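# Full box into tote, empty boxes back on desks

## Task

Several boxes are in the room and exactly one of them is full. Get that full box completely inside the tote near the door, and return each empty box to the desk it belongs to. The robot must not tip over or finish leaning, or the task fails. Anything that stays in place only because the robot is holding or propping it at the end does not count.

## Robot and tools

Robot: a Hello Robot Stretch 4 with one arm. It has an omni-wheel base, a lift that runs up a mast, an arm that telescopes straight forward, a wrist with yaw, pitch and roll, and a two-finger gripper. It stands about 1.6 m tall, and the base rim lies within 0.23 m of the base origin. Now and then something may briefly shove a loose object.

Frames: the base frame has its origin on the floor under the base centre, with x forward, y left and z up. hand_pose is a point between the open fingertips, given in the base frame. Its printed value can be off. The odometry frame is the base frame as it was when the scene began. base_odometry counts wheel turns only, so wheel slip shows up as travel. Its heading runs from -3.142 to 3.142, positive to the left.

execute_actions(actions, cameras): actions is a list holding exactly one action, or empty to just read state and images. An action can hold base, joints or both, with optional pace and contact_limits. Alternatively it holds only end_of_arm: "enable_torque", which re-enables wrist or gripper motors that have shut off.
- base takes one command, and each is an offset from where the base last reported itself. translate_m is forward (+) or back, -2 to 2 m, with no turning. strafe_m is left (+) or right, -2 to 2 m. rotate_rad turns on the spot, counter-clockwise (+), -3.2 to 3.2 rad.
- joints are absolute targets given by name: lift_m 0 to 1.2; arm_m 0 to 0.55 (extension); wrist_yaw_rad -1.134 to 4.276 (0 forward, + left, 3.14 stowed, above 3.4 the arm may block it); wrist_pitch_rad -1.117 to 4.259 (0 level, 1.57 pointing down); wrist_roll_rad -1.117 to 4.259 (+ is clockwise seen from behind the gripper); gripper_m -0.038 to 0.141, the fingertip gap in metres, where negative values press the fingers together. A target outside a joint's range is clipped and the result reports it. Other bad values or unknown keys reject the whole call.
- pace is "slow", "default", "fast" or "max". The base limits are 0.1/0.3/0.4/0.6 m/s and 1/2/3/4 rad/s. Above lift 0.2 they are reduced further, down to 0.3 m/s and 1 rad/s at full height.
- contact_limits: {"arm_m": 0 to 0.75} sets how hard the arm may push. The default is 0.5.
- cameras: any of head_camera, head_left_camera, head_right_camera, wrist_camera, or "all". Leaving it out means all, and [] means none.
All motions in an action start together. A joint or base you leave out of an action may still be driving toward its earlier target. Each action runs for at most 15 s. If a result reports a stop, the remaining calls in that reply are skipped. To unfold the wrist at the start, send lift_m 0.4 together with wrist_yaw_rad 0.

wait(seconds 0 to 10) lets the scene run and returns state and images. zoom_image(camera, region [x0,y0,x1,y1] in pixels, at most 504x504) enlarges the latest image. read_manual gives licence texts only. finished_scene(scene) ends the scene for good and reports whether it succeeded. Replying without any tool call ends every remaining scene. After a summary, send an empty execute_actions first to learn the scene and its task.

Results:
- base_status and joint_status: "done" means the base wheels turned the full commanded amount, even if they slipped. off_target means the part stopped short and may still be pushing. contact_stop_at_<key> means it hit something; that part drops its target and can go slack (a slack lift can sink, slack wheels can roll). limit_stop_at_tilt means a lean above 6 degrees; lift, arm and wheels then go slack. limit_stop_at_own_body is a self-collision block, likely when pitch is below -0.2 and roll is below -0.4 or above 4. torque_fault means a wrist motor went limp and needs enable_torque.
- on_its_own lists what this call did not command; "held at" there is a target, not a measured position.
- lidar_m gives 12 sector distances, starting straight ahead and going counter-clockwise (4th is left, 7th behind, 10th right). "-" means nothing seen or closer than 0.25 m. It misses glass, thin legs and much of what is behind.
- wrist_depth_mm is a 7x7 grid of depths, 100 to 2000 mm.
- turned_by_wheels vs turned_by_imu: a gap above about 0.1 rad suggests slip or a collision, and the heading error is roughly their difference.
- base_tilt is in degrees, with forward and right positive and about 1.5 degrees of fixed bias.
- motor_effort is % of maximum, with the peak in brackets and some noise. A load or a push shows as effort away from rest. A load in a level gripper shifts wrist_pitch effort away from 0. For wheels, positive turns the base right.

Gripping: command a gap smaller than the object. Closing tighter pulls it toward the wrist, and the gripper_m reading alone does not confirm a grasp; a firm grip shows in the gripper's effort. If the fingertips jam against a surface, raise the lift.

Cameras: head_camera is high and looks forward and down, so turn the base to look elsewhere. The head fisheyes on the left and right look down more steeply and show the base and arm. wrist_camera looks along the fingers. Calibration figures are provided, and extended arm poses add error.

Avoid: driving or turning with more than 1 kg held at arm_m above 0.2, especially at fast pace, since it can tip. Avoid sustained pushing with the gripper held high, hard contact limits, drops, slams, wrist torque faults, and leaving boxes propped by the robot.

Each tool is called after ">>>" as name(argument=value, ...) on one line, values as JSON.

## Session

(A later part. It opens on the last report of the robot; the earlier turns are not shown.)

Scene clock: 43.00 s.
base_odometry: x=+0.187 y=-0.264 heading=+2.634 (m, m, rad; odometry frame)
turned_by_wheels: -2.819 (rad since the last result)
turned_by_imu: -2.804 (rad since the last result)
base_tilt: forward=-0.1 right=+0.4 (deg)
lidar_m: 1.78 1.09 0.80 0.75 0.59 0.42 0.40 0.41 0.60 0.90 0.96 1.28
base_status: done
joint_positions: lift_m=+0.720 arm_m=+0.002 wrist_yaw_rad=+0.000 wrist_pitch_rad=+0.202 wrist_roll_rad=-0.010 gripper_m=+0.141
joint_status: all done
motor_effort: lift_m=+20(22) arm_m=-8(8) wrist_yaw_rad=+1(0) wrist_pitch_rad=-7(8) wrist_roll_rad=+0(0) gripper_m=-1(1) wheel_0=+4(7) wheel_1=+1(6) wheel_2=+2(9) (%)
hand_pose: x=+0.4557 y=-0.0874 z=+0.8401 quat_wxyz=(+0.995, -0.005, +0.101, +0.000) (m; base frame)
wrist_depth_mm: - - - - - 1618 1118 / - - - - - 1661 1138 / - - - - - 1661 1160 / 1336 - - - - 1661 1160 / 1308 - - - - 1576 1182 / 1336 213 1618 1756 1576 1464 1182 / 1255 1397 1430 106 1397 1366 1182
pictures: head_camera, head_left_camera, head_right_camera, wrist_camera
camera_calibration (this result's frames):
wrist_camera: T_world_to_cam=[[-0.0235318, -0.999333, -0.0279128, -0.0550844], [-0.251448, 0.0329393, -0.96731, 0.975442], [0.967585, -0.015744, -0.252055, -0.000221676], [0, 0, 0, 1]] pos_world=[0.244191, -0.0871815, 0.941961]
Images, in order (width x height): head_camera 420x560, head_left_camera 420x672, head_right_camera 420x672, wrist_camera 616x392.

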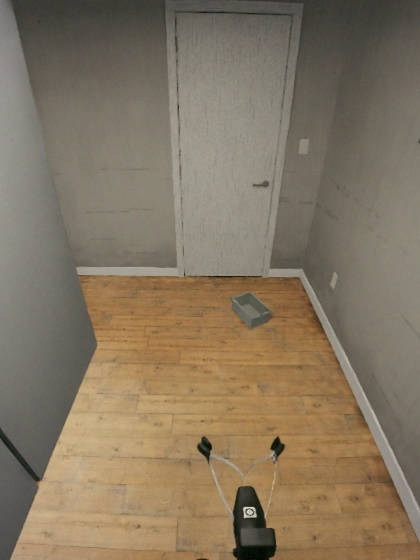

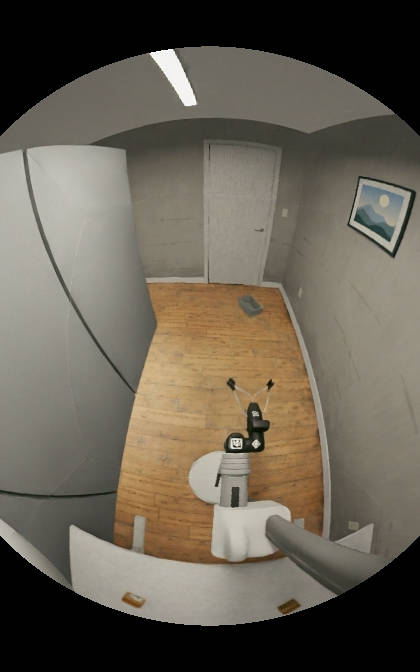

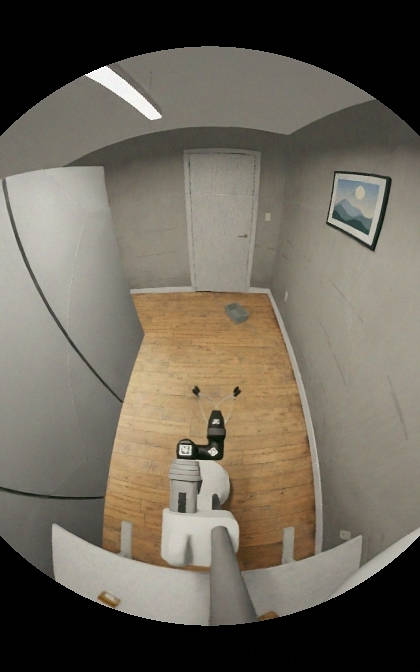

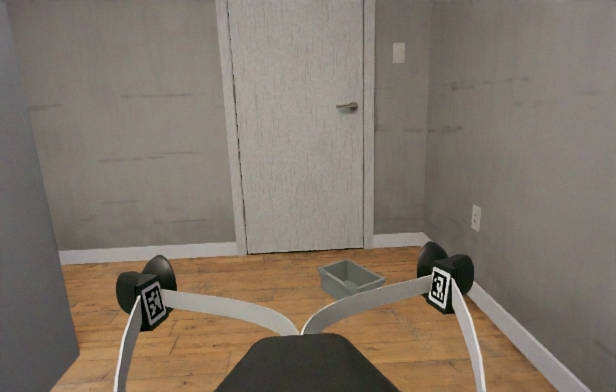

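>>> execute_actions(actions=[{"base": {"rotate_rad": 0.16}, "pace": "fast"}], cameras=[])

>>> execute_actions(actions=[{"base": {"translate_m": 2.0}, "pace": "fast"}], cameras=[])

>>> execute_actions(actions=[{"base": {"rotate_rad": 1.41}}])

Scene clock: 45.03 s.
base_odometry: x=+0.187 y=-0.264 heading=+2.794 (m, m, rad; odometry frame)
turned_by_wheels: +0.160 (rad since the last result)
turned_by_imu: +0.159 (rad since the last result)
base_tilt: forward=-0.1 right=+0.4 (deg)
lidar_m: 2.48 0.95 0.74 0.74 0.51 0.41 0.40 0.43 0.73 0.90 1.01 1.55
base_status: done
joint_positions: lift_m=+0.720 arm_m=+0.002 wrist_yaw_rad=+0.000 wrist_pitch_rad=+0.202 wrist_roll_rad=-0.010 gripper_m=+0.141
joint_status: not commanded
motor_effort: lift_m=+20(20) arm_m=-7(8) wrist_yaw_rad=+0(1) wrist_pitch_rad=-6(7) wrist_roll_rad=+0(0) gripper_m=+0(2) wheel_0=-2(6) wheel_1=+0(4) wheel_2=+1(7) (%)
hand_pose: x=+0.4557 y=-0.0874 z=+0.8401 quat_wxyz=(+0.995, -0.005, +0.101, +0.001) (m; base frame)
wrist_depth_mm: 1042 - - - - - 1499 / 1025 - - - - - 1499 / 1025 - - - - - 1464 / 1025 1430 - - - - 1537 / 1025 1336 - - - - 1499 / 1025 213 1618 1808 1618 1661 1499 / 1025 1281 1464 106 1366 1366 1336
pictures: none
No camera images: the call's "cameras" was empty. Leave "cameras" out to get every camera's image.

Scene clock: 51.40 s.
base_odometry: x=-1.694 y=+0.417 heading=+2.794 (m, m, rad; odometry frame)
turned_by_wheels: +0.000 (rad since the last result)
turned_by_imu: -0.002 (rad since the last result)
base_tilt: forward=+0.0 right=+0.3 (deg)
lidar_m: 0.52 0.59 0.98 0.96 0.59 0.83 3.13 1.50 0.61 0.51 0.66 0.52
base_status: done
joint_positions: lift_m=+0.720 arm_m=+0.002 wrist_yaw_rad=+0.000 wrist_pitch_rad=+0.202 wrist_roll_rad=-0.010 gripper_m=+0.141
joint_status: not commanded
motor_effort: lift_m=+20(20) arm_m=-8(8) wrist_yaw_rad=+0(1) wrist_pitch_rad=-7(7) wrist_roll_rad=+0(0) gripper_m=+0(1) wheel_0=+2(8) wheel_1=+1(6) wheel_2=+0(14) (%)
hand_pose: x=+0.4557 y=-0.0874 z=+0.8401 quat_wxyz=(+0.995, -0.005, +0.101, +0.001) (m; base frame)
wrist_depth_mm: 327 319 310 303 272 273 267 / 340 330 322 314 282 283 277 / 351 343 334 325 293 293 286 / 366 357 347 338 306 303 297 / 382 366 359 351 312 312 307 / 399 213 370 359 325 320 320 / 418 404 392 106 342 338 330
pictures: none
No camera images: the call's "cameras" was empty. Leave "cameras" out to get every camera's image.

Scene clock: 53.37 s.
base_odometry: x=-1.694 y=+0.417 heading=-2.079 (m, m, rad; odometry frame)
turned_by_wheels: +1.410 (rad since the last result)
turned_by_imu: +1.402 (rad since the last result)
base_tilt: forward=-0.1 right=+0.4 (deg)
lidar_m: 2.09 0.60 0.65 1.78 1.77 1.28 0.58 0.80 0.54 0.49 0.57 0.78
base_status: done
joint_positions: lift_m=+0.720 arm_m=+0.002 wrist_yaw_rad=+0.000 wrist_pitch_rad=+0.202 wrist_roll_rad=-0.010 gripper_m=+0.141
joint_status: not commanded
motor_effort: lift_m=+20(20) arm_m=-8(8) wrist_yaw_rad=-1(1) wrist_pitch_rad=-7(7) wrist_roll_rad=+0(1) gripper_m=-1(1) wheel_0=-2(8) wheel_1=-1(7) wheel_2=-2(7) (%)
hand_pose: x=+0.4557 y=-0.0874 z=+0.8401 quat_wxyz=(+0.995, -0.005, +0.101, +0.001) (m; base frame)
wrist_depth_mm: - - - - 1537 878 634 / - - - - 1576 904 640 / - - - - 1576 917 647 / - - - - 1708 946 654 / - - - - 1808 878 661 / 707 213 1618 1756 1464 842 668 / 699 1430 1464 106 1366 946 676
pictures: head_camera, head_left_camera, head_right_camera, wrist_camera
camera_calibration (this result's frames):
wrist_camera: T_world_to_cam=[[-0.023347, -0.999338, -0.0279127, -0.0551168], [-0.251454, 0.0328927, -0.96731, 0.975439], [0.967588, -0.015565, -0.252055, -0.00020842], [0, 0, 0, 1]] pos_world=[0.244193, -0.0871683, 0.941961]
Images, in order (width x height): head_camera 420x560, head_left_camera 420x672, head_right_camera 420x672, wrist_camera 616x392.

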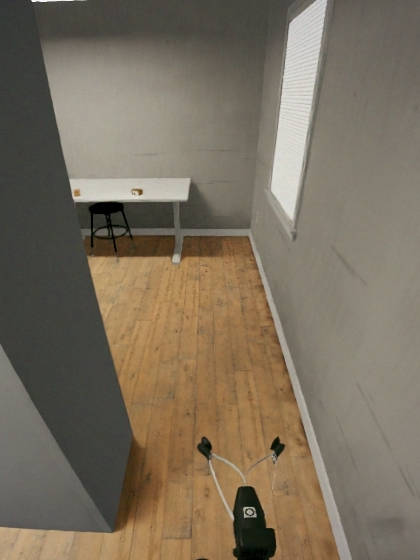

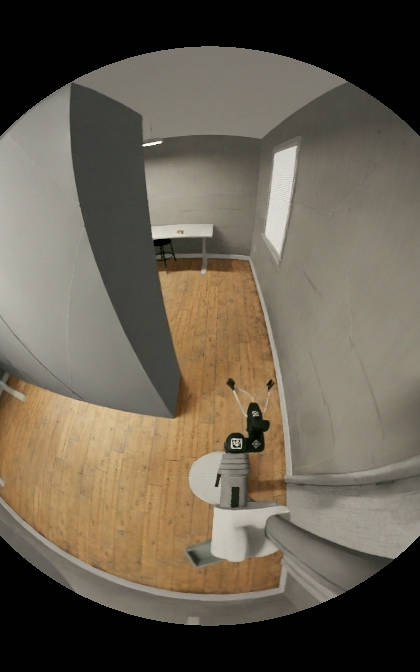

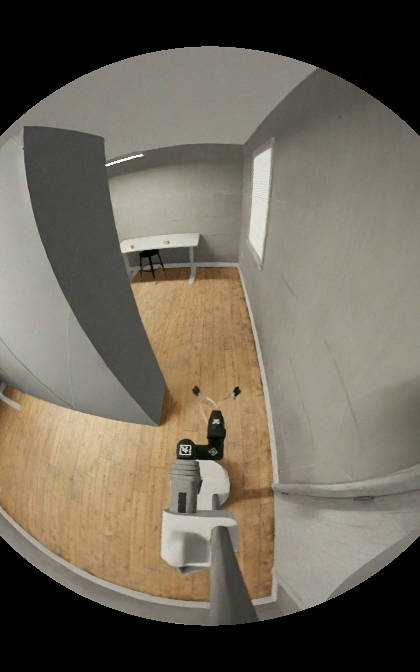

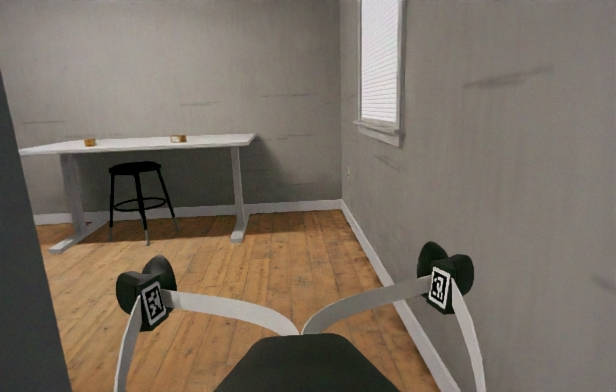

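>>> execute_actions(actions=[{"base": {"translate_m": 1.7}, "pace": "fast"}])

Scene clock: 59.57 s.
base_odometry: x=-2.521 y=-1.068 heading=-2.079 (m, m, rad; odometry frame)
turned_by_wheels: +0.000 (rad since the last result)
turned_by_imu: -0.002 (rad since the last result)
base_tilt: forward=+0.0 right=+0.3 (deg)
lidar_m: 1.02 1.06 1.45 2.34 1.06 0.81 2.23 0.80 0.57 0.48 0.52 0.73
base_status: done
joint_positions: lift_m=+0.720 arm_m=+0.002 wrist_yaw_rad=+0.000 wrist_pitch_rad=+0.202 wrist_roll_rad=-0.010 gripper_m=+0.141
joint_status: not commanded
motor_effort: lift_m=+20(20) arm_m=-8(8) wrist_yaw_rad=-1(0) wrist_pitch_rad=-6(7) wrist_roll_rad=+0(0) gripper_m=+0(0) wheel_0=+2(8) wheel_1=+0(10) wheel_2=+2(14) (%)
hand_pose: x=+0.4557 y=-0.0874 z=+0.8401 quat_wxyz=(+0.995, -0.005, +0.101, +0.001) (m; base frame)
wrist_depth_mm: 1397 1430 1430 1464 1499 878 609 / 1464 1464 1537 1499 1537 878 615 / 1537 1537 1576 1576 1537 891 615 / 1025 1008 1618 1618 1661 891 609 / 1618 1618 1708 1661 1708 854 640 / 1661 214 1576 1708 1366 820 647 / 1397 1366 1397 106 1366 904 654
pictures: head_camera, head_left_camera, head_right_camera, wrist_camera
camera_calibration (this result's frames):
wrist_camera: T_world_to_cam=[[-0.0234463, -0.999335, -0.0279127, -0.0550997], [-0.251451, 0.0329177, -0.96731, 0.975438], [0.967586, -0.0156612, -0.252055, -0.000204611], [0, 0, 0, 1]] pos_world=[0.24418, -0.0871754, 0.941961]
Images, in order (width x height): head_camera 420x560, head_left_camera 420x672, head_right_camera 420x672, wrist_camera 616x392.

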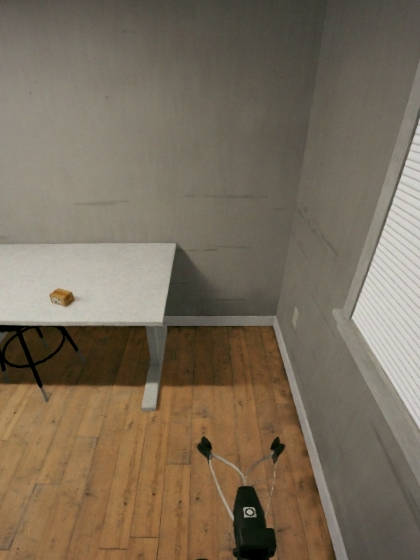

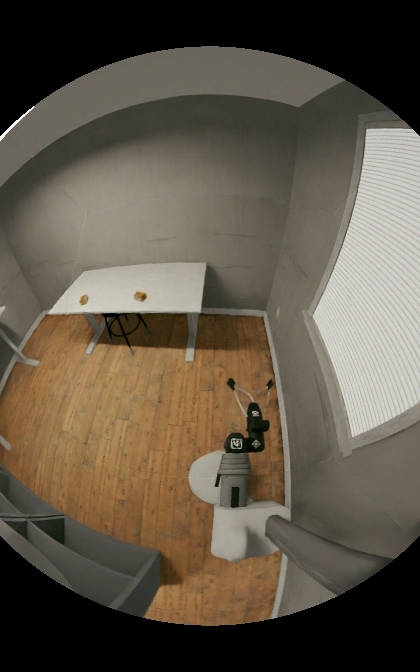

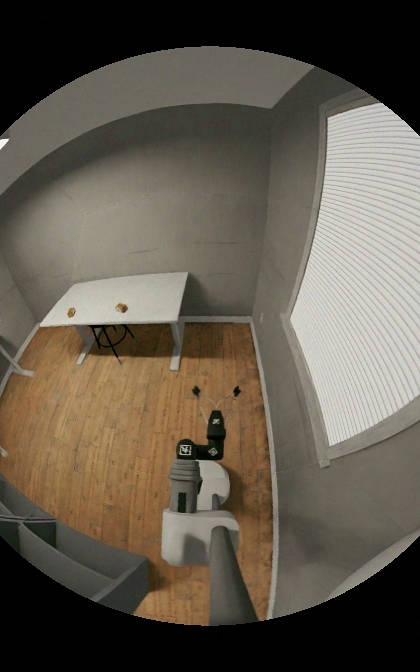

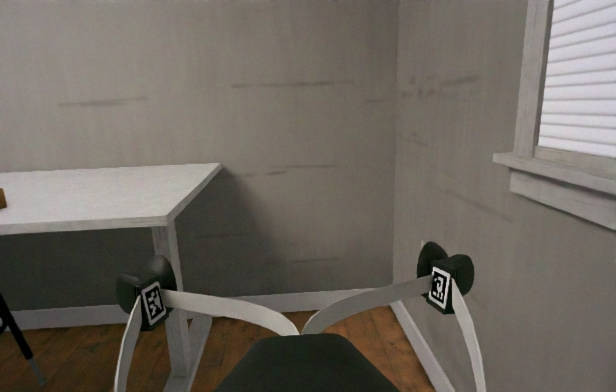

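>>> zoom_image(camera="head_camera", region=[0, 230, 200, 420])

>>> zoom_image(camera="head_left_camera", region=[0, 240, 230, 470])

Region (0, 230, 200, 420) of head_camera's 420x560 image, scaled by 2.520, with more detail than that image has; it fills the top 479 rows of this view, and the rest is white.

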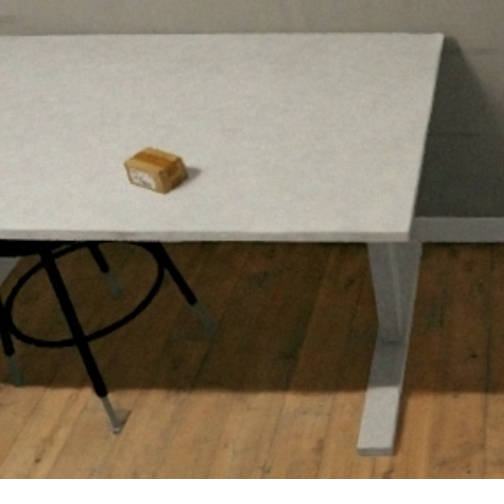

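Region (0, 240, 230, 470) of head_left_camera's 420x672 image, scaled by 2.191, with more detail than that image has.

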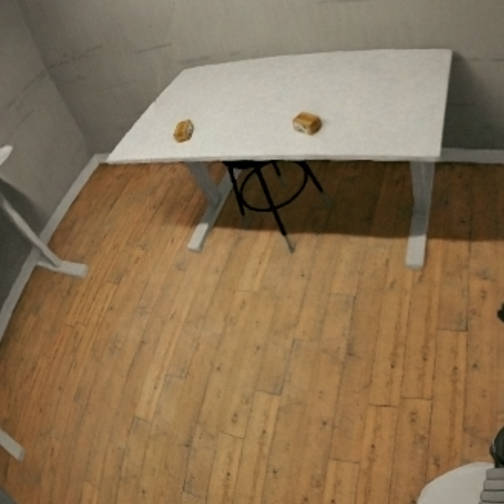

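>>> execute_actions(actions=[{"base": {"strafe_m": 1.05}, "joints": {"wrist_pitch_rad": 0.45}, "pace": "fast"}])

Scene clock: 64.53 s.
base_odometry: x=-1.604 y=-1.579 heading=-2.079 (m, m, rad; odometry frame)
turned_by_wheels: +0.000 (rad since the last result)
turned_by_imu: +0.002 (rad since the last result)
base_tilt: forward=-0.1 right=+0.4 (deg)
lidar_m: 0.94 1.03 1.39 1.31 1.11 0.78 0.72 0.80 1.65 1.54 1.59 1.03
base_status: done
joint_positions: lift_m=+0.720 arm_m=+0.002 wrist_yaw_rad=+0.000 wrist_pitch_rad=+0.452 wrist_roll_rad=-0.010 gripper_m=+0.141
joint_status: all done
motor_effort: lift_m=+21(20) arm_m=-8(8) wrist_yaw_rad=+0(0) wrist_pitch_rad=-5(5) wrist_roll_rad=+1(0) gripper_m=-1(0) wheel_0=+1(13) wheel_1=+0(10) wheel_2=+1(0) (%)
hand_pose: x=+0.4326 y=-0.0874 z=+0.7721 quat_wxyz=(+0.975, -0.005, +0.224, +0.001) (m; base frame)
wrist_depth_mm: 1397 1397 1430 1430 1464 1499 1499 / 1098 1060 1025 991 891 946 931 / 1537 1618 1098 1138 1708 1708 1708 / 1708 1708 1708 1756 1756 1808 1808 / 1576 1430 1464 1464 1537 1464 1537 / 1281 213 1182 1205 1182 1182 1255 / 1098 1078 1060 106 1060 1042 1025
pictures: head_camera, head_left_camera, head_right_camera, wrist_camera
camera_calibration (this result's frames):
wrist_camera: T_world_to_cam=[[-0.0296479, -0.999334, -0.0212507, -0.0600095], [-0.482601, 0.0329291, -0.875221, 0.932737], [0.875338, -0.0156929, -0.483256, 0.2234], [0, 0, 0, 1]] pos_world=[0.252811, -0.0871779, 0.923035]
Images, in order (width x height): head_camera 420x560, head_left_camera 420x672, head_right_camera 420x672, wrist_camera 616x392.

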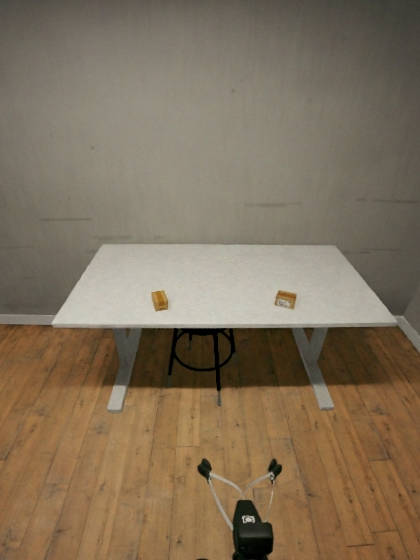

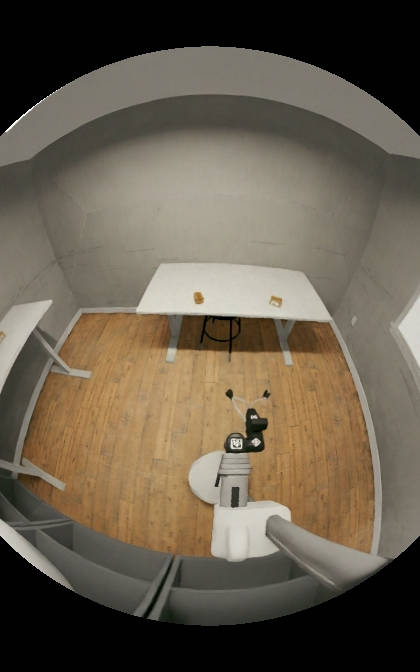

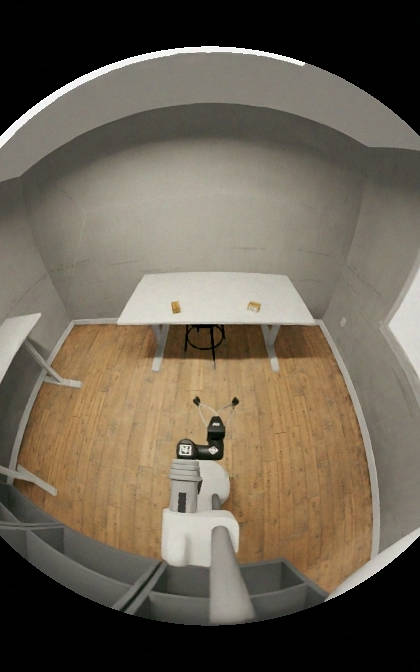

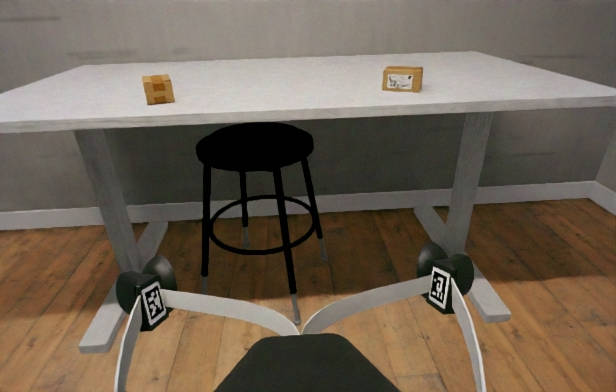

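>>> zoom_image(camera="head_camera", region=[120, 260, 320, 340])

Region (120, 260, 320, 340) of head_camera's 420x560 image, scaled by 2.520, with more detail than that image has; it fills the top 202 rows of this view, and the rest is white.

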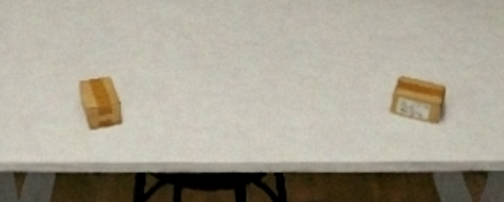

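>>> execute_actions(actions=[{"base": {"translate_m": 0.55}, "joints": {"lift_m": 0.73}, "pace": "fast"}], cameras=[])

>>> execute_actions(actions=[{"base": {"rotate_rad": -0.42}, "joints": {"arm_m": 0.1}}], cameras=["head_camera", "wrist_camera"])

Scene clock: 69.07 s.
base_odometry: x=-1.871 y=-2.060 heading=-2.079 (m, m, rad; odometry frame)
turned_by_wheels: +0.000 (rad since the last result)
turned_by_imu: -0.001 (rad since the last result)
base_tilt: forward=-0.1 right=+0.3 (deg)
lidar_m: 0.42 0.46 0.61 1.29 1.38 1.35 1.25 1.33 1.60 1.54 0.67 0.48
base_status: done
joint_positions: lift_m=+0.730 arm_m=+0.002 wrist_yaw_rad=+0.000 wrist_pitch_rad=+0.452 wrist_roll_rad=-0.010 gripper_m=+0.141
joint_status: all done
motor_effort: lift_m=+21(21) arm_m=-7(8) wrist_yaw_rad=+0(1) wrist_pitch_rad=-6(6) wrist_roll_rad=+0(0) gripper_m=-1(1) wheel_0=+0(8) wheel_1=+1(9) wheel_2=+3(11) (%)
hand_pose: x=+0.4326 y=-0.0874 z=+0.7820 quat_wxyz=(+0.975, -0.005, +0.224, +0.001) (m; base frame)
wrist_depth_mm: 891 904 917 931 946 946 960 / 931 946 946 976 976 991 960 / 676 654 654 634 621 615 609 / 424 466 462 455 452 418 397 / 364 362 355 355 353 349 343 / 297 213 304 303 312 317 866 / 854 1042 1060 106 1060 1042 991
pictures: none
No camera images: the call's "cameras" was empty. Leave "cameras" out to get every camera's image.

Scene clock: 70.33 s.
base_odometry: x=-1.871 y=-2.060 heading=-2.498 (m, m, rad; odometry frame)
turned_by_wheels: -0.420 (rad since the last result)
turned_by_imu: -0.418 (rad since the last result)
base_tilt: forward=+0.0 right=+0.4 (deg)
lidar_m: 0.46 0.43 0.49 0.74 1.31 1.43 1.30 1.28 1.40 1.58 1.53 0.63
base_status: done
joint_positions: lift_m=+0.730 arm_m=+0.099 wrist_yaw_rad=+0.000 wrist_pitch_rad=+0.452 wrist_roll_rad=-0.010 gripper_m=+0.141
joint_status: all done
motor_effort: lift_m=+21(21) arm_m=+9(11) wrist_yaw_rad=-1(0) wrist_pitch_rad=-6(6) wrist_roll_rad=+0(1) gripper_m=+0(1) wheel_0=+3(8) wheel_1=+1(4) wheel_2=+1(8) (%)
hand_pose: x=+0.5290 y=-0.0874 z=+0.7820 quat_wxyz=(+0.975, -0.005, +0.224, +0.001) (m; base frame)
wrist_depth_mm: 750 831 917 1008 1160 1308 1255 / 798 854 960 1042 1160 1430 1229 / 661 654 647 634 627 615 1205 / 469 466 459 394 449 445 466 / 364 362 357 355 347 389 1397 / 297 214 274 301 1008 1182 1255 / 250 252 272 106 1042 1060 1060
pictures: head_camera, wrist_camera
camera_calibration (this result's frames):
wrist_camera: T_world_to_cam=[[-0.0296302, -0.999335, -0.0212483, -0.0569462], [-0.48267, 0.0329196, -0.875183, 0.987966], [0.875301, -0.015676, -0.483325, 0.143878], [0, 0, 0, 1]] pos_world=[0.349238, -0.0871764, 0.932981]
Images, in order (width x height): head_camera 420x560, wrist_camera 616x392.

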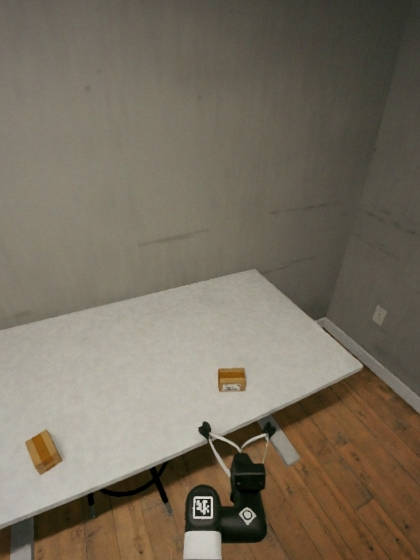

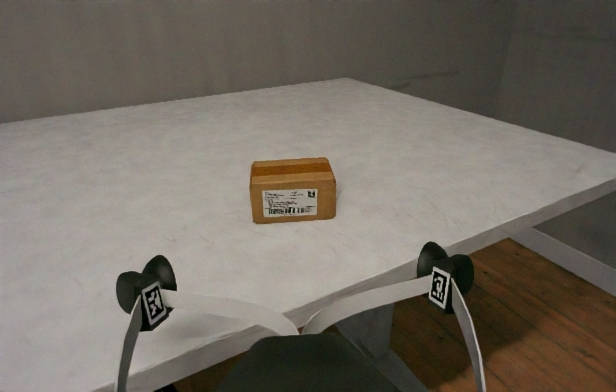

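>>> execute_actions(actions=[{"joints": {"lift_m": 0.698, "arm_m": 0.287}, "contact_limits": {"arm_m": 0.2}}], cameras=["wrist_camera"])

Scene clock: 72.50 s.
base_odometry: x=-1.871 y=-2.060 heading=-2.498 (m, m, rad; odometry frame)
turned_by_wheels: +0.000 (rad since the last result)
turned_by_imu: +0.000 (rad since the last result)
base_tilt: forward=+0.0 right=+0.4 (deg)
lidar_m: 0.43 0.44 0.49 0.75 1.32 1.42 1.32 1.26 1.38 1.51 1.53 0.65
base_status: not commanded
joint_positions: lift_m=+0.698 arm_m=+0.286 wrist_yaw_rad=+0.000 wrist_pitch_rad=+0.452 wrist_roll_rad=-0.010 gripper_m=+0.141
joint_status: all done
motor_effort: lift_m=+15(18) arm_m=+8(2) wrist_yaw_rad=-1(0) wrist_pitch_rad=-6(6) wrist_roll_rad=+0(1) gripper_m=+0(1) wheel_0=+4(4) wheel_1=+1(1) wheel_2=+1(1) (%)
contact_limits: arm_m 0.2
hand_pose: x=+0.7160 y=-0.0874 z=+0.7504 quat_wxyz=(+0.975, -0.005, +0.224, +0.001) (m; base frame)
wrist_depth_mm: 621 683 759 831 946 1098 1160 / 654 723 788 854 946 1182 1182 / 564 554 544 535 525 512 517 / 399 394 389 382 379 375 373 / 310 306 279 218 285 294 294 / 252 213 198 202 221 234 242 / 213 211 210 106 207 206 205
pictures: wrist_camera
camera_calibration (this result's frames):
wrist_camera: T_world_to_cam=[[-0.0295378, -0.999338, -0.0212492, -0.0521176], [-0.482648, 0.0328754, -0.875197, 1.0506], [0.875316, -0.0155956, -0.483299, -0.0350752], [0, 0, 0, 1]] pos_world=[0.536234, -0.087169, 0.901425]
Images, in order (width x height): wrist_camera 616x392.

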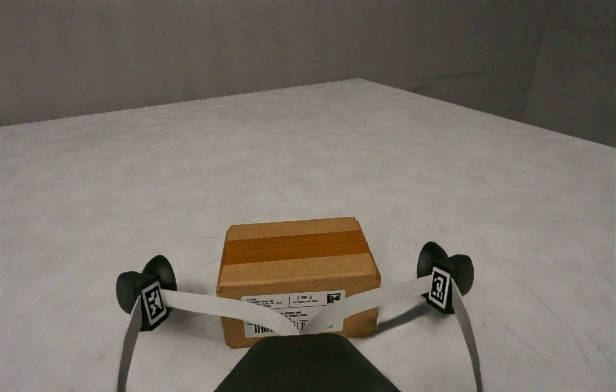

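>>> execute_actions(actions=[{"joints": {"gripper_m": 0.045}}], cameras=[])

>>> execute_actions(actions=[{"joints": {"lift_m": 0.715}, "pace": "slow"}], cameras=["wrist_camera"])

Scene clock: 74.83 s.
base_odometry: x=-1.871 y=-2.060 heading=-2.498 (m, m, rad; odometry frame)
turned_by_wheels: +0.000 (rad since the last result)
turned_by_imu: +0.000 (rad since the last result)
base_tilt: forward=+0.0 right=+0.4 (deg)
lidar_m: 0.47 0.43 0.49 0.73 1.32 1.45 1.30 1.29 1.38 1.56 1.51 0.62
base_status: not commanded
joint_positions: lift_m=+0.698 arm_m=+0.286 wrist_yaw_rad=+0.000 wrist_pitch_rad=+0.452 wrist_roll_rad=-0.010 gripper_m=+0.045
joint_status: all done
motor_effort: lift_m=+15(15) arm_m=+8(8) wrist_yaw_rad=-1(0) wrist_pitch_rad=-6(6) wrist_roll_rad=+0(0) gripper_m=-17(15) wheel_0=+4(3) wheel_1=+1(2) wheel_2=+1(1) (%)
hand_pose: x=+0.7160 y=-0.0874 z=+0.7504 quat_wxyz=(+0.975, -0.005, +0.224, +0.001) (m; base frame)
wrist_depth_mm: 621 676 750 831 946 1060 1160 / 654 732 788 854 960 1182 1205 / 564 554 539 539 525 517 508 / 399 394 389 382 379 375 373 / 309 306 219 208 283 294 293 / 252 242 187 190 190 234 241 / 213 204 205 106 208 205 206
pictures: none
No camera images: the call's "cameras" was empty. Leave "cameras" out to get every camera's image.

Scene clock: 75.70 s.
base_odometry: x=-1.871 y=-2.060 heading=-2.498 (m, m, rad; odometry frame)
turned_by_wheels: +0.000 (rad since the last result)
turned_by_imu: +0.000 (rad since the last result)
base_tilt: forward=-0.1 right=+0.4 (deg)
lidar_m: 0.47 0.44 0.48 0.74 1.30 1.41 1.30 1.26 1.38 1.55 1.52 0.63
base_status: not commanded
joint_positions: lift_m=+0.715 arm_m=+0.286 wrist_yaw_rad=+0.000 wrist_pitch_rad=+0.452 wrist_roll_rad=-0.010 gripper_m=+0.045
joint_status: all done
motor_effort: lift_m=+22(22) arm_m=+8(8) wrist_yaw_rad=-1(1) wrist_pitch_rad=-7(6) wrist_roll_rad=+0(0) gripper_m=-16(16) wheel_0=+3(4) wheel_1=+1(1) wheel_2=+1(1) (%)
hand_pose: x=+0.7160 y=-0.0874 z=+0.7669 quat_wxyz=(+0.975, -0.005, +0.224, +0.001) (m; base frame)
wrist_depth_mm: 627 683 750 842 946 1098 1160 / 647 715 788 854 991 1182 1205 / 609 603 591 585 569 569 1160 / 433 433 424 421 413 407 404 / 336 334 219 208 309 320 322 / 276 264 187 190 191 256 264 / 231 224 223 106 226 224 223
pictures: wrist_camera
camera_calibration (this result's frames):
wrist_camera: T_world_to_cam=[[-0.0295405, -0.999338, -0.021245, -0.0517693], [-0.482768, 0.0328751, -0.875131, 1.06505], [0.87525, -0.0155954, -0.483419, -0.0269599], [0, 0, 0, 1]] pos_world=[0.536238, -0.087169, 0.917923]
Images, in order (width x height): wrist_camera 616x392.

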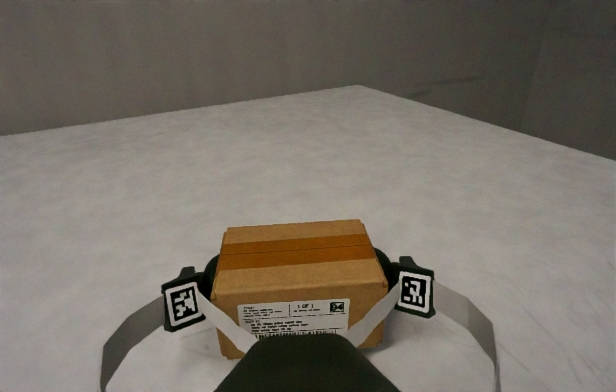

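>>> execute_actions(actions=[{"joints": {"lift_m": 0.699}, "pace": "slow"}], cameras=[])

>>> execute_actions(actions=[{"joints": {"gripper_m": 0.141}}], cameras=[])

>>> execute_actions(actions=[{"joints": {"arm_m": 0.0}, "pace": "fast"}], cameras=[])

>>> execute_actions(actions=[{"base": {"rotate_rad": 0.89}, "joints": {"lift_m": 0.73}}], cameras=["head_camera", "wrist_camera", "head_left_camera"])

Scene clock: 77.27 s.
base_odometry: x=-1.871 y=-2.060 heading=-2.498 (m, m, rad; odometry frame)
turned_by_wheels: +0.000 (rad since the last result)
turned_by_imu: +0.000 (rad since the last result)
base_tilt: forward=-0.1 right=+0.4 (deg)
lidar_m: 0.47 0.44 0.48 0.73 1.33 1.43 1.29 1.27 1.37 1.58 1.51 0.61
base_status: not commanded
joint_positions: lift_m=+0.699 arm_m=+0.286 wrist_yaw_rad=+0.000 wrist_pitch_rad=+0.452 wrist_roll_rad=-0.010 gripper_m=+0.045
joint_status: all done
motor_effort: lift_m=+16(22) arm_m=+8(8) wrist_yaw_rad=+0(1) wrist_pitch_rad=-6(6) wrist_roll_rad=+0(1) gripper_m=-17(15) wheel_0=+3(3) wheel_1=+1(1) wheel_2=+1(1) (%)
hand_pose: x=+0.7160 y=-0.0874 z=+0.7514 quat_wxyz=(+0.975, -0.005, +0.224, +0.001) (m; base frame)
wrist_depth_mm: 621 676 759 831 946 1098 1160 / 647 723 788 842 976 1182 1182 / 564 554 544 544 530 521 517 / 399 394 394 387 382 377 375 / 309 307 219 207 286 296 294 / 252 243 187 190 191 235 243 / 214 205 206 106 208 206 206
pictures: none
No camera images: the call's "cameras" was empty. Leave "cameras" out to get every camera's image.

Scene clock: 79.23 s.
base_odometry: x=-1.871 y=-2.060 heading=-2.498 (m, m, rad; odometry frame)
turned_by_wheels: +0.000 (rad since the last result)
turned_by_imu: +0.000 (rad since the last result)
base_tilt: forward=-0.1 right=+0.4 (deg)
lidar_m: 0.48 0.45 0.49 0.75 1.32 1.43 1.31 1.27 1.41 1.56 1.51 0.61
base_status: not commanded
joint_positions: lift_m=+0.699 arm_m=+0.286 wrist_yaw_rad=+0.000 wrist_pitch_rad=+0.452 wrist_roll_rad=-0.010 gripper_m=+0.141
joint_status: all done
motor_effort: lift_m=+15(16) arm_m=+8(8) wrist_yaw_rad=+0(1) wrist_pitch_rad=-6(6) wrist_roll_rad=-1(0) gripper_m=+0(18) wheel_0=+4(4) wheel_1=+1(1) wheel_2=+1(1) (%)
hand_pose: x=+0.7160 y=-0.0874 z=+0.7514 quat_wxyz=(+0.975, -0.005, +0.224, +0.001) (m; base frame)
wrist_depth_mm: 627 683 750 831 946 1098 1182 / 654 715 788 854 976 1182 1182 / 569 559 544 535 530 521 517 / 402 394 389 387 382 377 375 / 310 307 281 219 287 297 294 / 252 213 198 202 221 234 243 / 213 212 211 106 209 206 206
pictures: none
No camera images: the call's "cameras" was empty. Leave "cameras" out to get every camera's image.

Scene clock: 80.90 s.
base_odometry: x=-1.871 y=-2.060 heading=-2.498 (m, m, rad; odometry frame)
turned_by_wheels: +0.000 (rad since the last result)
turned_by_imu: +0.000 (rad since the last result)
base_tilt: forward=-0.1 right=+0.3 (deg)
lidar_m: 0.46 0.45 0.45 0.75 1.31 1.47 1.30 1.27 1.36 1.56 1.54 0.62
base_status: not commanded
joint_positions: lift_m=+0.699 arm_m=+0.002 wrist_yaw_rad=+0.000 wrist_pitch_rad=+0.452 wrist_roll_rad=-0.010 gripper_m=+0.141
joint_status: all done
motor_effort: lift_m=+15(16) arm_m=-8(8) wrist_yaw_rad=+0(1) wrist_pitch_rad=-6(6) wrist_roll_rad=-1(0) gripper_m=+0(0) wheel_0=+4(4) wheel_1=+1(2) wheel_2=+1(1) (%)
hand_pose: x=+0.4326 y=-0.0875 z=+0.7514 quat_wxyz=(+0.975, -0.005, +0.224, +0.001) (m; base frame)
wrist_depth_mm: 820 891 991 1118 1229 1397 1255 / 854 917 931 891 878 1464 1281 / 574 569 554 466 535 525 615 / 404 402 394 392 433 1708 1366 / 314 312 351 1430 1042 1499 1336 / 293 213 1138 1229 1138 1182 1205 / 500 1025 1025 106 1008 1042 1008
pictures: none
No camera images: the call's "cameras" was empty. Leave "cameras" out to get every camera's image.

Scene clock: 82.53 s.
base_odometry: x=-1.871 y=-2.060 heading=-1.608 (m, m, rad; odometry frame)
turned_by_wheels: +0.890 (rad since the last result)
turned_by_imu: +0.885 (rad since the last result)
base_tilt: forward=-0.1 right=+0.5 (deg)
lidar_m: 0.45 0.63 1.32 1.37 1.36 1.29 1.30 1.65 1.51 0.72 0.47 0.45
base_status: done
joint_positions: lift_m=+0.730 arm_m=+0.002 wrist_yaw_rad=+0.000 wrist_pitch_rad=+0.452 wrist_roll_rad=-0.010 gripper_m=+0.141
joint_status: all done
motor_effort: lift_m=+21(21) arm_m=-8(7) wrist_yaw_rad=-1(0) wrist_pitch_rad=-7(6) wrist_roll_rad=+0(1) gripper_m=-1(1) wheel_0=-1(6) wheel_1=+1(5) wheel_2=-1(7) (%)
hand_pose: x=+0.4326 y=-0.0874 z=+0.7819 quat_wxyz=(+0.975, -0.005, +0.224, +0.001) (m; base frame)
wrist_depth_mm: 1366 1205 1098 1008 904 842 788 / 1537 1308 1138 1025 946 866 820 / 1661 654 640 627 627 615 609 / 473 466 455 394 445 445 439 / 1537 387 359 353 349 347 347 / 1281 213 917 310 279 276 285 / 1098 1078 1042 106 1025 270 250
pictures: head_camera, head_left_camera, wrist_camera
camera_calibration (this result's frames):
wrist_camera: T_world_to_cam=[[-0.0295887, -0.999336, -0.0212438, -0.0598138], [-0.482804, 0.032898, -0.87511, 0.941386], [0.875228, -0.0156368, -0.483457, 0.228376], [0, 0, 0, 1]] pos_world=[0.252854, -0.0871728, 0.932956]
Images, in order (width x height): head_camera 420x560, head_left_camera 420x672, wrist_camera 616x392.

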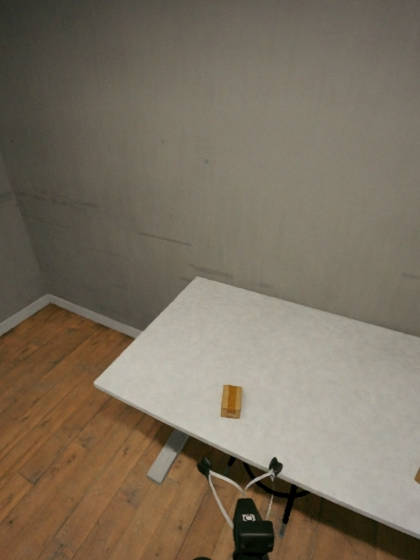

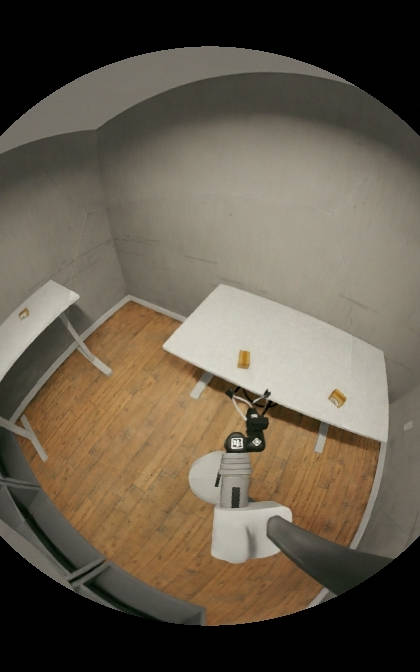

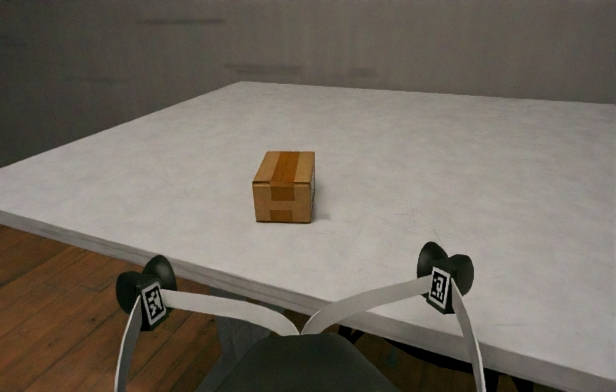

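>>> execute_actions(actions=[{"joints": {"lift_m": 0.698, "arm_m": 0.195, "gripper_m": 0.12}, "contact_limits": {"arm_m": 0.2}}], cameras=["wrist_camera"])

Scene clock: 85.13 s.
base_odometry: x=-1.871 y=-2.060 heading=-1.608 (m, m, rad; odometry frame)
turned_by_wheels: +0.000 (rad since the last result)
turned_by_imu: +0.000 (rad since the last result)
base_tilt: forward=-0.1 right=+0.4 (deg)
lidar_m: 0.52 0.63 1.33 1.36 1.36 1.28 1.31 1.67 1.52 0.71 0.48 0.41
base_status: not commanded
joint_positions: lift_m=+0.698 arm_m=+0.194 wrist_yaw_rad=+0.000 wrist_pitch_rad=+0.452 wrist_roll_rad=-0.010 gripper_m=+0.120
joint_status: all done
motor_effort: lift_m=+15(21) arm_m=+9(14) wrist_yaw_rad=-1(0) wrist_pitch_rad=-6(6) wrist_roll_rad=+0(1) gripper_m=-1(0) wheel_0=-1(1) wheel_1=+0(1) wheel_2=-1(1) (%)
contact_limits: arm_m 0.2
hand_pose: x=+0.6240 y=-0.0874 z=+0.7504 quat_wxyz=(+0.975, -0.005, +0.224, +0.001) (m; base frame)
wrist_depth_mm: 1138 991 904 831 750 691 647 / 1229 1098 917 842 768 732 676 / 1336 559 544 535 530 521 512 / 402 394 392 384 382 375 373 / 309 307 291 219 297 297 293 / 252 235 202 194 229 242 242 / 213 209 211 106 208 201 206
pictures: wrist_camera
camera_calibration (this result's frames):
wrist_camera: T_world_to_cam=[[-0.0295341, -0.999338, -0.0212492, -0.0548364], [-0.482648, 0.0328735, -0.875197, 1.0062], [0.875316, -0.0155923, -0.483299, 0.0454509], [0, 0, 0, 1]] pos_world=[0.444237, -0.0871687, 0.901425]
Images, in order (width x height): wrist_camera 616x392.

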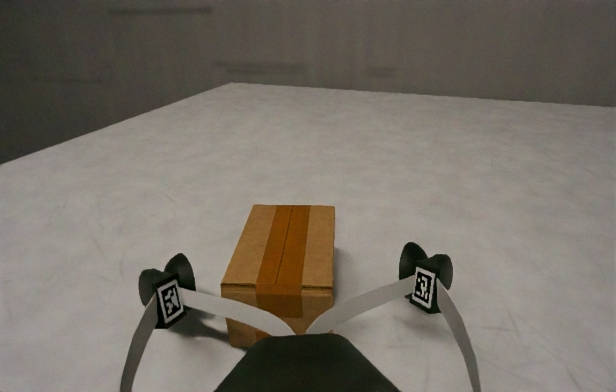

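>>> execute_actions(actions=[{"base": {"strafe_m": 0.008}, "joints": {"gripper_m": 0.015}}], cameras=[])

>>> execute_actions(actions=[{"joints": {"lift_m": 0.715}, "pace": "slow"}], cameras=["wrist_camera"])

Scene clock: 87.37 s.
base_odometry: x=-1.863 y=-2.060 heading=-1.609 (m, m, rad; odometry frame)
turned_by_wheels: +0.000 (rad since the last result)
turned_by_imu: -0.001 (rad since the last result)
base_tilt: forward=+0.0 right=+0.4 (deg)
lidar_m: 0.52 0.64 1.29 1.35 1.35 1.27 1.30 1.65 1.54 0.74 0.48 0.43
base_status: done
joint_positions: lift_m=+0.698 arm_m=+0.194 wrist_yaw_rad=+0.000 wrist_pitch_rad=+0.452 wrist_roll_rad=-0.010 gripper_m=+0.015
joint_status: all done
motor_effort: lift_m=+16(16) arm_m=+9(8) wrist_yaw_rad=+0(1) wrist_pitch_rad=-6(6) wrist_roll_rad=+0(0) gripper_m=-19(13) wheel_0=-2(9) wheel_1=-2(6) wheel_2=+0(1) (%)
hand_pose: x=+0.6240 y=-0.0874 z=+0.7504 quat_wxyz=(+0.975, -0.005, +0.224, +0.001) (m; base frame)
wrist_depth_mm: 1138 1008 904 820 759 691 661 / 1255 1098 931 854 788 741 668 / 1336 554 544 539 521 517 512 / 397 394 392 382 379 377 373 / 309 306 291 208 297 296 294 / 252 250 185 184 193 242 242 / 213 204 210 106 208 201 206
pictures: none
No camera images: the call's "cameras" was empty. Leave "cameras" out to get every camera's image.

Scene clock: 88.23 s.
base_odometry: x=-1.863 y=-2.060 heading=-1.609 (m, m, rad; odometry frame)
turned_by_wheels: +0.000 (rad since the last result)
turned_by_imu: +0.000 (rad since the last result)
base_tilt: forward=-0.1 right=+0.4 (deg)
lidar_m: 0.50 0.65 1.30 1.34 1.33 1.29 1.31 1.69 1.53 0.72 0.46 0.44
base_status: not commanded
joint_positions: lift_m=+0.715 arm_m=+0.194 wrist_yaw_rad=+0.000 wrist_pitch_rad=+0.452 wrist_roll_rad=-0.010 gripper_m=+0.015
joint_status: all done
motor_effort: lift_m=+22(19) arm_m=+8(8) wrist_yaw_rad=-1(2) wrist_pitch_rad=-7(6) wrist_roll_rad=-1(0) gripper_m=-18(18) wheel_0=-2(3) wheel_1=-2(2) wheel_2=+0(0) (%)
hand_pose: x=+0.6240 y=-0.0874 z=+0.7669 quat_wxyz=(+0.975, -0.005, +0.224, +0.001) (m; base frame)
wrist_depth_mm: 1138 1008 904 831 759 699 654 / 1255 1098 946 854 788 741 683 / 1366 609 597 585 580 564 559 / 436 433 424 421 415 407 407 / 338 334 319 208 324 322 319 / 274 273 185 183 192 265 263 / 232 224 230 106 226 219 224
pictures: wrist_camera
camera_calibration (this result's frames):
wrist_camera: T_world_to_cam=[[-0.0295441, -0.999338, -0.0212416, -0.0544887], [-0.48287, 0.0328757, -0.875075, 1.02062], [0.875193, -0.0155963, -0.483522, 0.0536709], [0, 0, 0, 1]] pos_world=[0.444244, -0.0871691, 0.917911]
Images, in order (width x height): wrist_camera 616x392.

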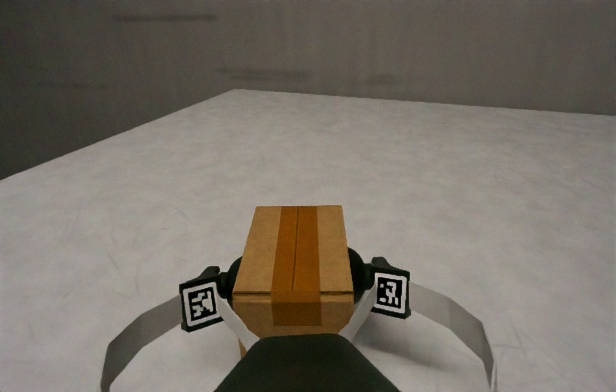

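>>> execute_actions(actions=[{"joints": {"lift_m": 0.699}, "pace": "slow"}], cameras=[])

>>> execute_actions(actions=[{"joints": {"gripper_m": 0.11}}], cameras=[])

>>> execute_actions(actions=[{"joints": {"arm_m": 0.0, "gripper_m": 0.141}, "base": {"translate_m": -0.15}, "pace": "fast"}], cameras=[])

>>> execute_actions(actions=[{"base": {"rotate_rad": 1.10}, "joints": {"lift_m": 0.73}}])

Scene clock: 89.57 s.
base_odometry: x=-1.863 y=-2.060 heading=-1.609 (m, m, rad; odometry frame)
turned_by_wheels: +0.000 (rad since the last result)
turned_by_imu: +0.000 (rad since the last result)
base_tilt: forward=-0.1 right=+0.5 (deg)
lidar_m: 0.53 0.62 1.31 1.34 1.36 1.26 1.32 1.68 1.54 0.71 0.48 0.43
base_status: not commanded
joint_positions: lift_m=+0.699 arm_m=+0.194 wrist_yaw_rad=+0.000 wrist_pitch_rad=+0.452 wrist_roll_rad=-0.010 gripper_m=+0.015
joint_status: all done
motor_effort: lift_m=+16(21) arm_m=+9(8) wrist_yaw_rad=-1(0) wrist_pitch_rad=-6(7) wrist_roll_rad=+0(0) gripper_m=-17(17) wheel_0=-2(2) wheel_1=-2(2) wheel_2=+0(0) (%)
hand_pose: x=+0.6240 y=-0.0874 z=+0.7514 quat_wxyz=(+0.975, -0.005, +0.224, +0.001) (m; base frame)
wrist_depth_mm: 1138 1008 904 831 750 699 647 / 1229 1098 931 842 768 732 676 / 1336 554 549 544 530 521 512 / 402 397 392 389 384 379 375 / 310 307 294 208 298 296 296 / 253 252 184 183 193 243 243 / 215 206 211 106 209 202 206
pictures: none
No camera images: the call's "cameras" was empty. Leave "cameras" out to get every camera's image.

Scene clock: 91.33 s.
base_odometry: x=-1.863 y=-2.060 heading=-1.609 (m, m, rad; odometry frame)
turned_by_wheels: +0.000 (rad since the last result)
turned_by_imu: +0.000 (rad since the last result)
base_tilt: forward=+0.0 right=+0.4 (deg)
lidar_m: 0.55 0.63 1.31 1.33 1.35 1.26 1.30 1.66 1.52 0.72 0.48 0.45
base_status: not commanded
joint_positions: lift_m=+0.699 arm_m=+0.194 wrist_yaw_rad=+0.000 wrist_pitch_rad=+0.452 wrist_roll_rad=-0.010 gripper_m=+0.110
joint_status: all done
motor_effort: lift_m=+16(16) arm_m=+8(8) wrist_yaw_rad=-1(1) wrist_pitch_rad=-6(6) wrist_roll_rad=+0(0) gripper_m=-1(20) wheel_0=-2(2) wheel_1=-2(2) wheel_2=+0(0) (%)
hand_pose: x=+0.6240 y=-0.0874 z=+0.7514 quat_wxyz=(+0.975, -0.005, +0.224, +0.001) (m; base frame)
wrist_depth_mm: 1138 1025 904 820 768 699 647 / 1255 1118 946 842 768 741 676 / 1336 554 549 539 535 521 517 / 397 397 392 389 382 379 375 / 312 307 306 220 298 297 293 / 254 243 200 195 229 243 243 / 214 210 211 106 209 202 206
pictures: none
No camera images: the call's "cameras" was empty. Leave "cameras" out to get every camera's image.

Scene clock: 92.87 s.
base_odometry: x=-1.858 y=-1.910 heading=-1.609 (m, m, rad; odometry frame)
turned_by_wheels: +0.000 (rad since the last result)
turned_by_imu: +0.000 (rad since the last result)
base_tilt: forward=-0.1 right=+0.5 (deg)
lidar_m: 0.61 0.79 1.38 1.41 1.21 1.14 1.15 1.62 1.46 0.94 0.63 0.59
base_status: done
joint_positions: lift_m=+0.699 arm_m=+0.002 wrist_yaw_rad=+0.000 wrist_pitch_rad=+0.452 wrist_roll_rad=-0.010 gripper_m=+0.141
joint_status: all done
motor_effort: lift_m=+16(16) arm_m=-8(10) wrist_yaw_rad=+1(0) wrist_pitch_rad=-7(7) wrist_roll_rad=+1(0) gripper_m=-2(0) wheel_0=+0(7) wheel_1=+0(5) wheel_2=-1(11) (%)
hand_pose: x=+0.4325 y=-0.0875 z=+0.7514 quat_wxyz=(+0.975, -0.005, +0.224, +0.001) (m; base frame)
wrist_depth_mm: 1576 1397 1255 1118 1042 960 904 / 1708 1430 931 891 878 854 820 / 1808 564 554 504 535 530 521 / 1983 1756 1042 442 407 382 377 / 1499 1499 1464 1397 621 591 1118 / 1281 213 1138 1182 1138 866 1160 / 1060 1060 1042 106 1042 976 1008
pictures: none
No camera images: the call's "cameras" was empty. Leave "cameras" out to get every camera's image.

Scene clock: 94.63 s.
base_odometry: x=-1.858 y=-1.910 heading=-0.509 (m, m, rad; odometry frame)
turned_by_wheels: +1.100 (rad since the last result)
turned_by_imu: +1.094 (rad since the last result)
base_tilt: forward=-0.1 right=+0.3 (deg)
lidar_m: 1.37 1.43 1.18 1.12 1.20 1.60 1.47 0.90 0.59 0.57 0.59 0.81
base_status: done
joint_positions: lift_m=+0.730 arm_m=+0.002 wrist_yaw_rad=+0.000 wrist_pitch_rad=+0.452 wrist_roll_rad=-0.010 gripper_m=+0.141
joint_status: all done
motor_effort: lift_m=+21(24) arm_m=-8(8) wrist_yaw_rad=+0(1) wrist_pitch_rad=-6(6) wrist_roll_rad=+0(0) gripper_m=-1(1) wheel_0=-3(7) wheel_1=+0(6) wheel_2=-3(7) (%)
hand_pose: x=+0.4326 y=-0.0874 z=+0.7819 quat_wxyz=(+0.975, -0.005, +0.224, +0.001) (m; base frame)
wrist_depth_mm: 1366 1756 1756 1808 1921 1863 1708 / 1863 1863 1921 1983 1921 - 1661 / 1921 - - - - - 1661 / 1921 - - 1921 1983 1921 1708 / 1618 1576 1576 1576 1537 1499 1464 / 1281 213 1205 1281 1182 1182 1229 / 1098 1098 1078 106 1078 1042 1060
pictures: head_camera, head_left_camera, head_right_camera, wrist_camera
camera_calibration (this result's frames):
wrist_camera: T_world_to_cam=[[-0.0296244, -0.999335, -0.0212436, -0.0598087], [-0.482805, 0.0329152, -0.875109, 0.941372], [0.875226, -0.015668, -0.48346, 0.228404], [0, 0, 0, 1]] pos_world=[0.252822, -0.0871756, 0.932956]
Images, in order (width x height): head_camera 420x560, head_left_camera 420x672, head_right_camera 420x672, wrist_camera 616x392.

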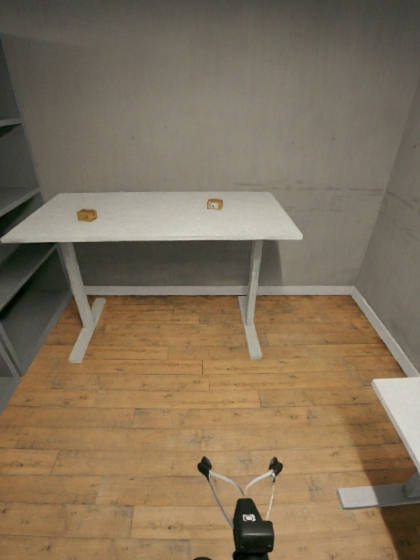

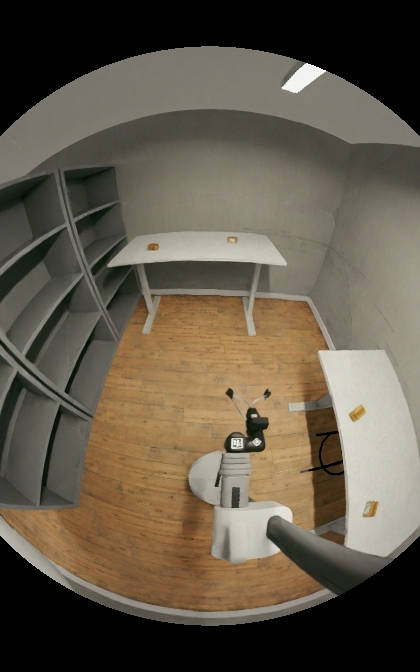

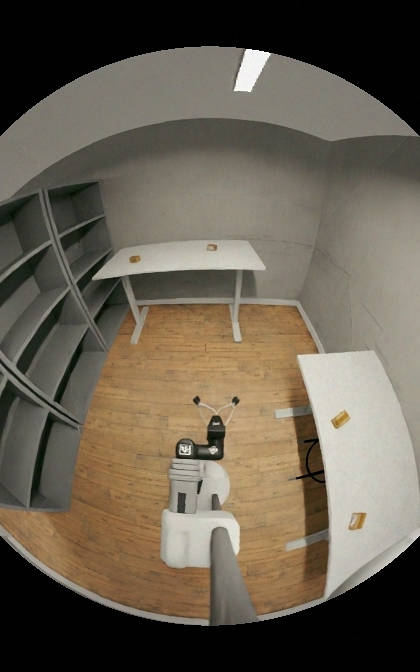

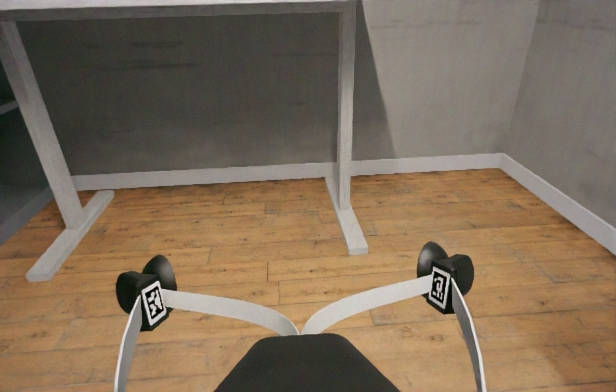

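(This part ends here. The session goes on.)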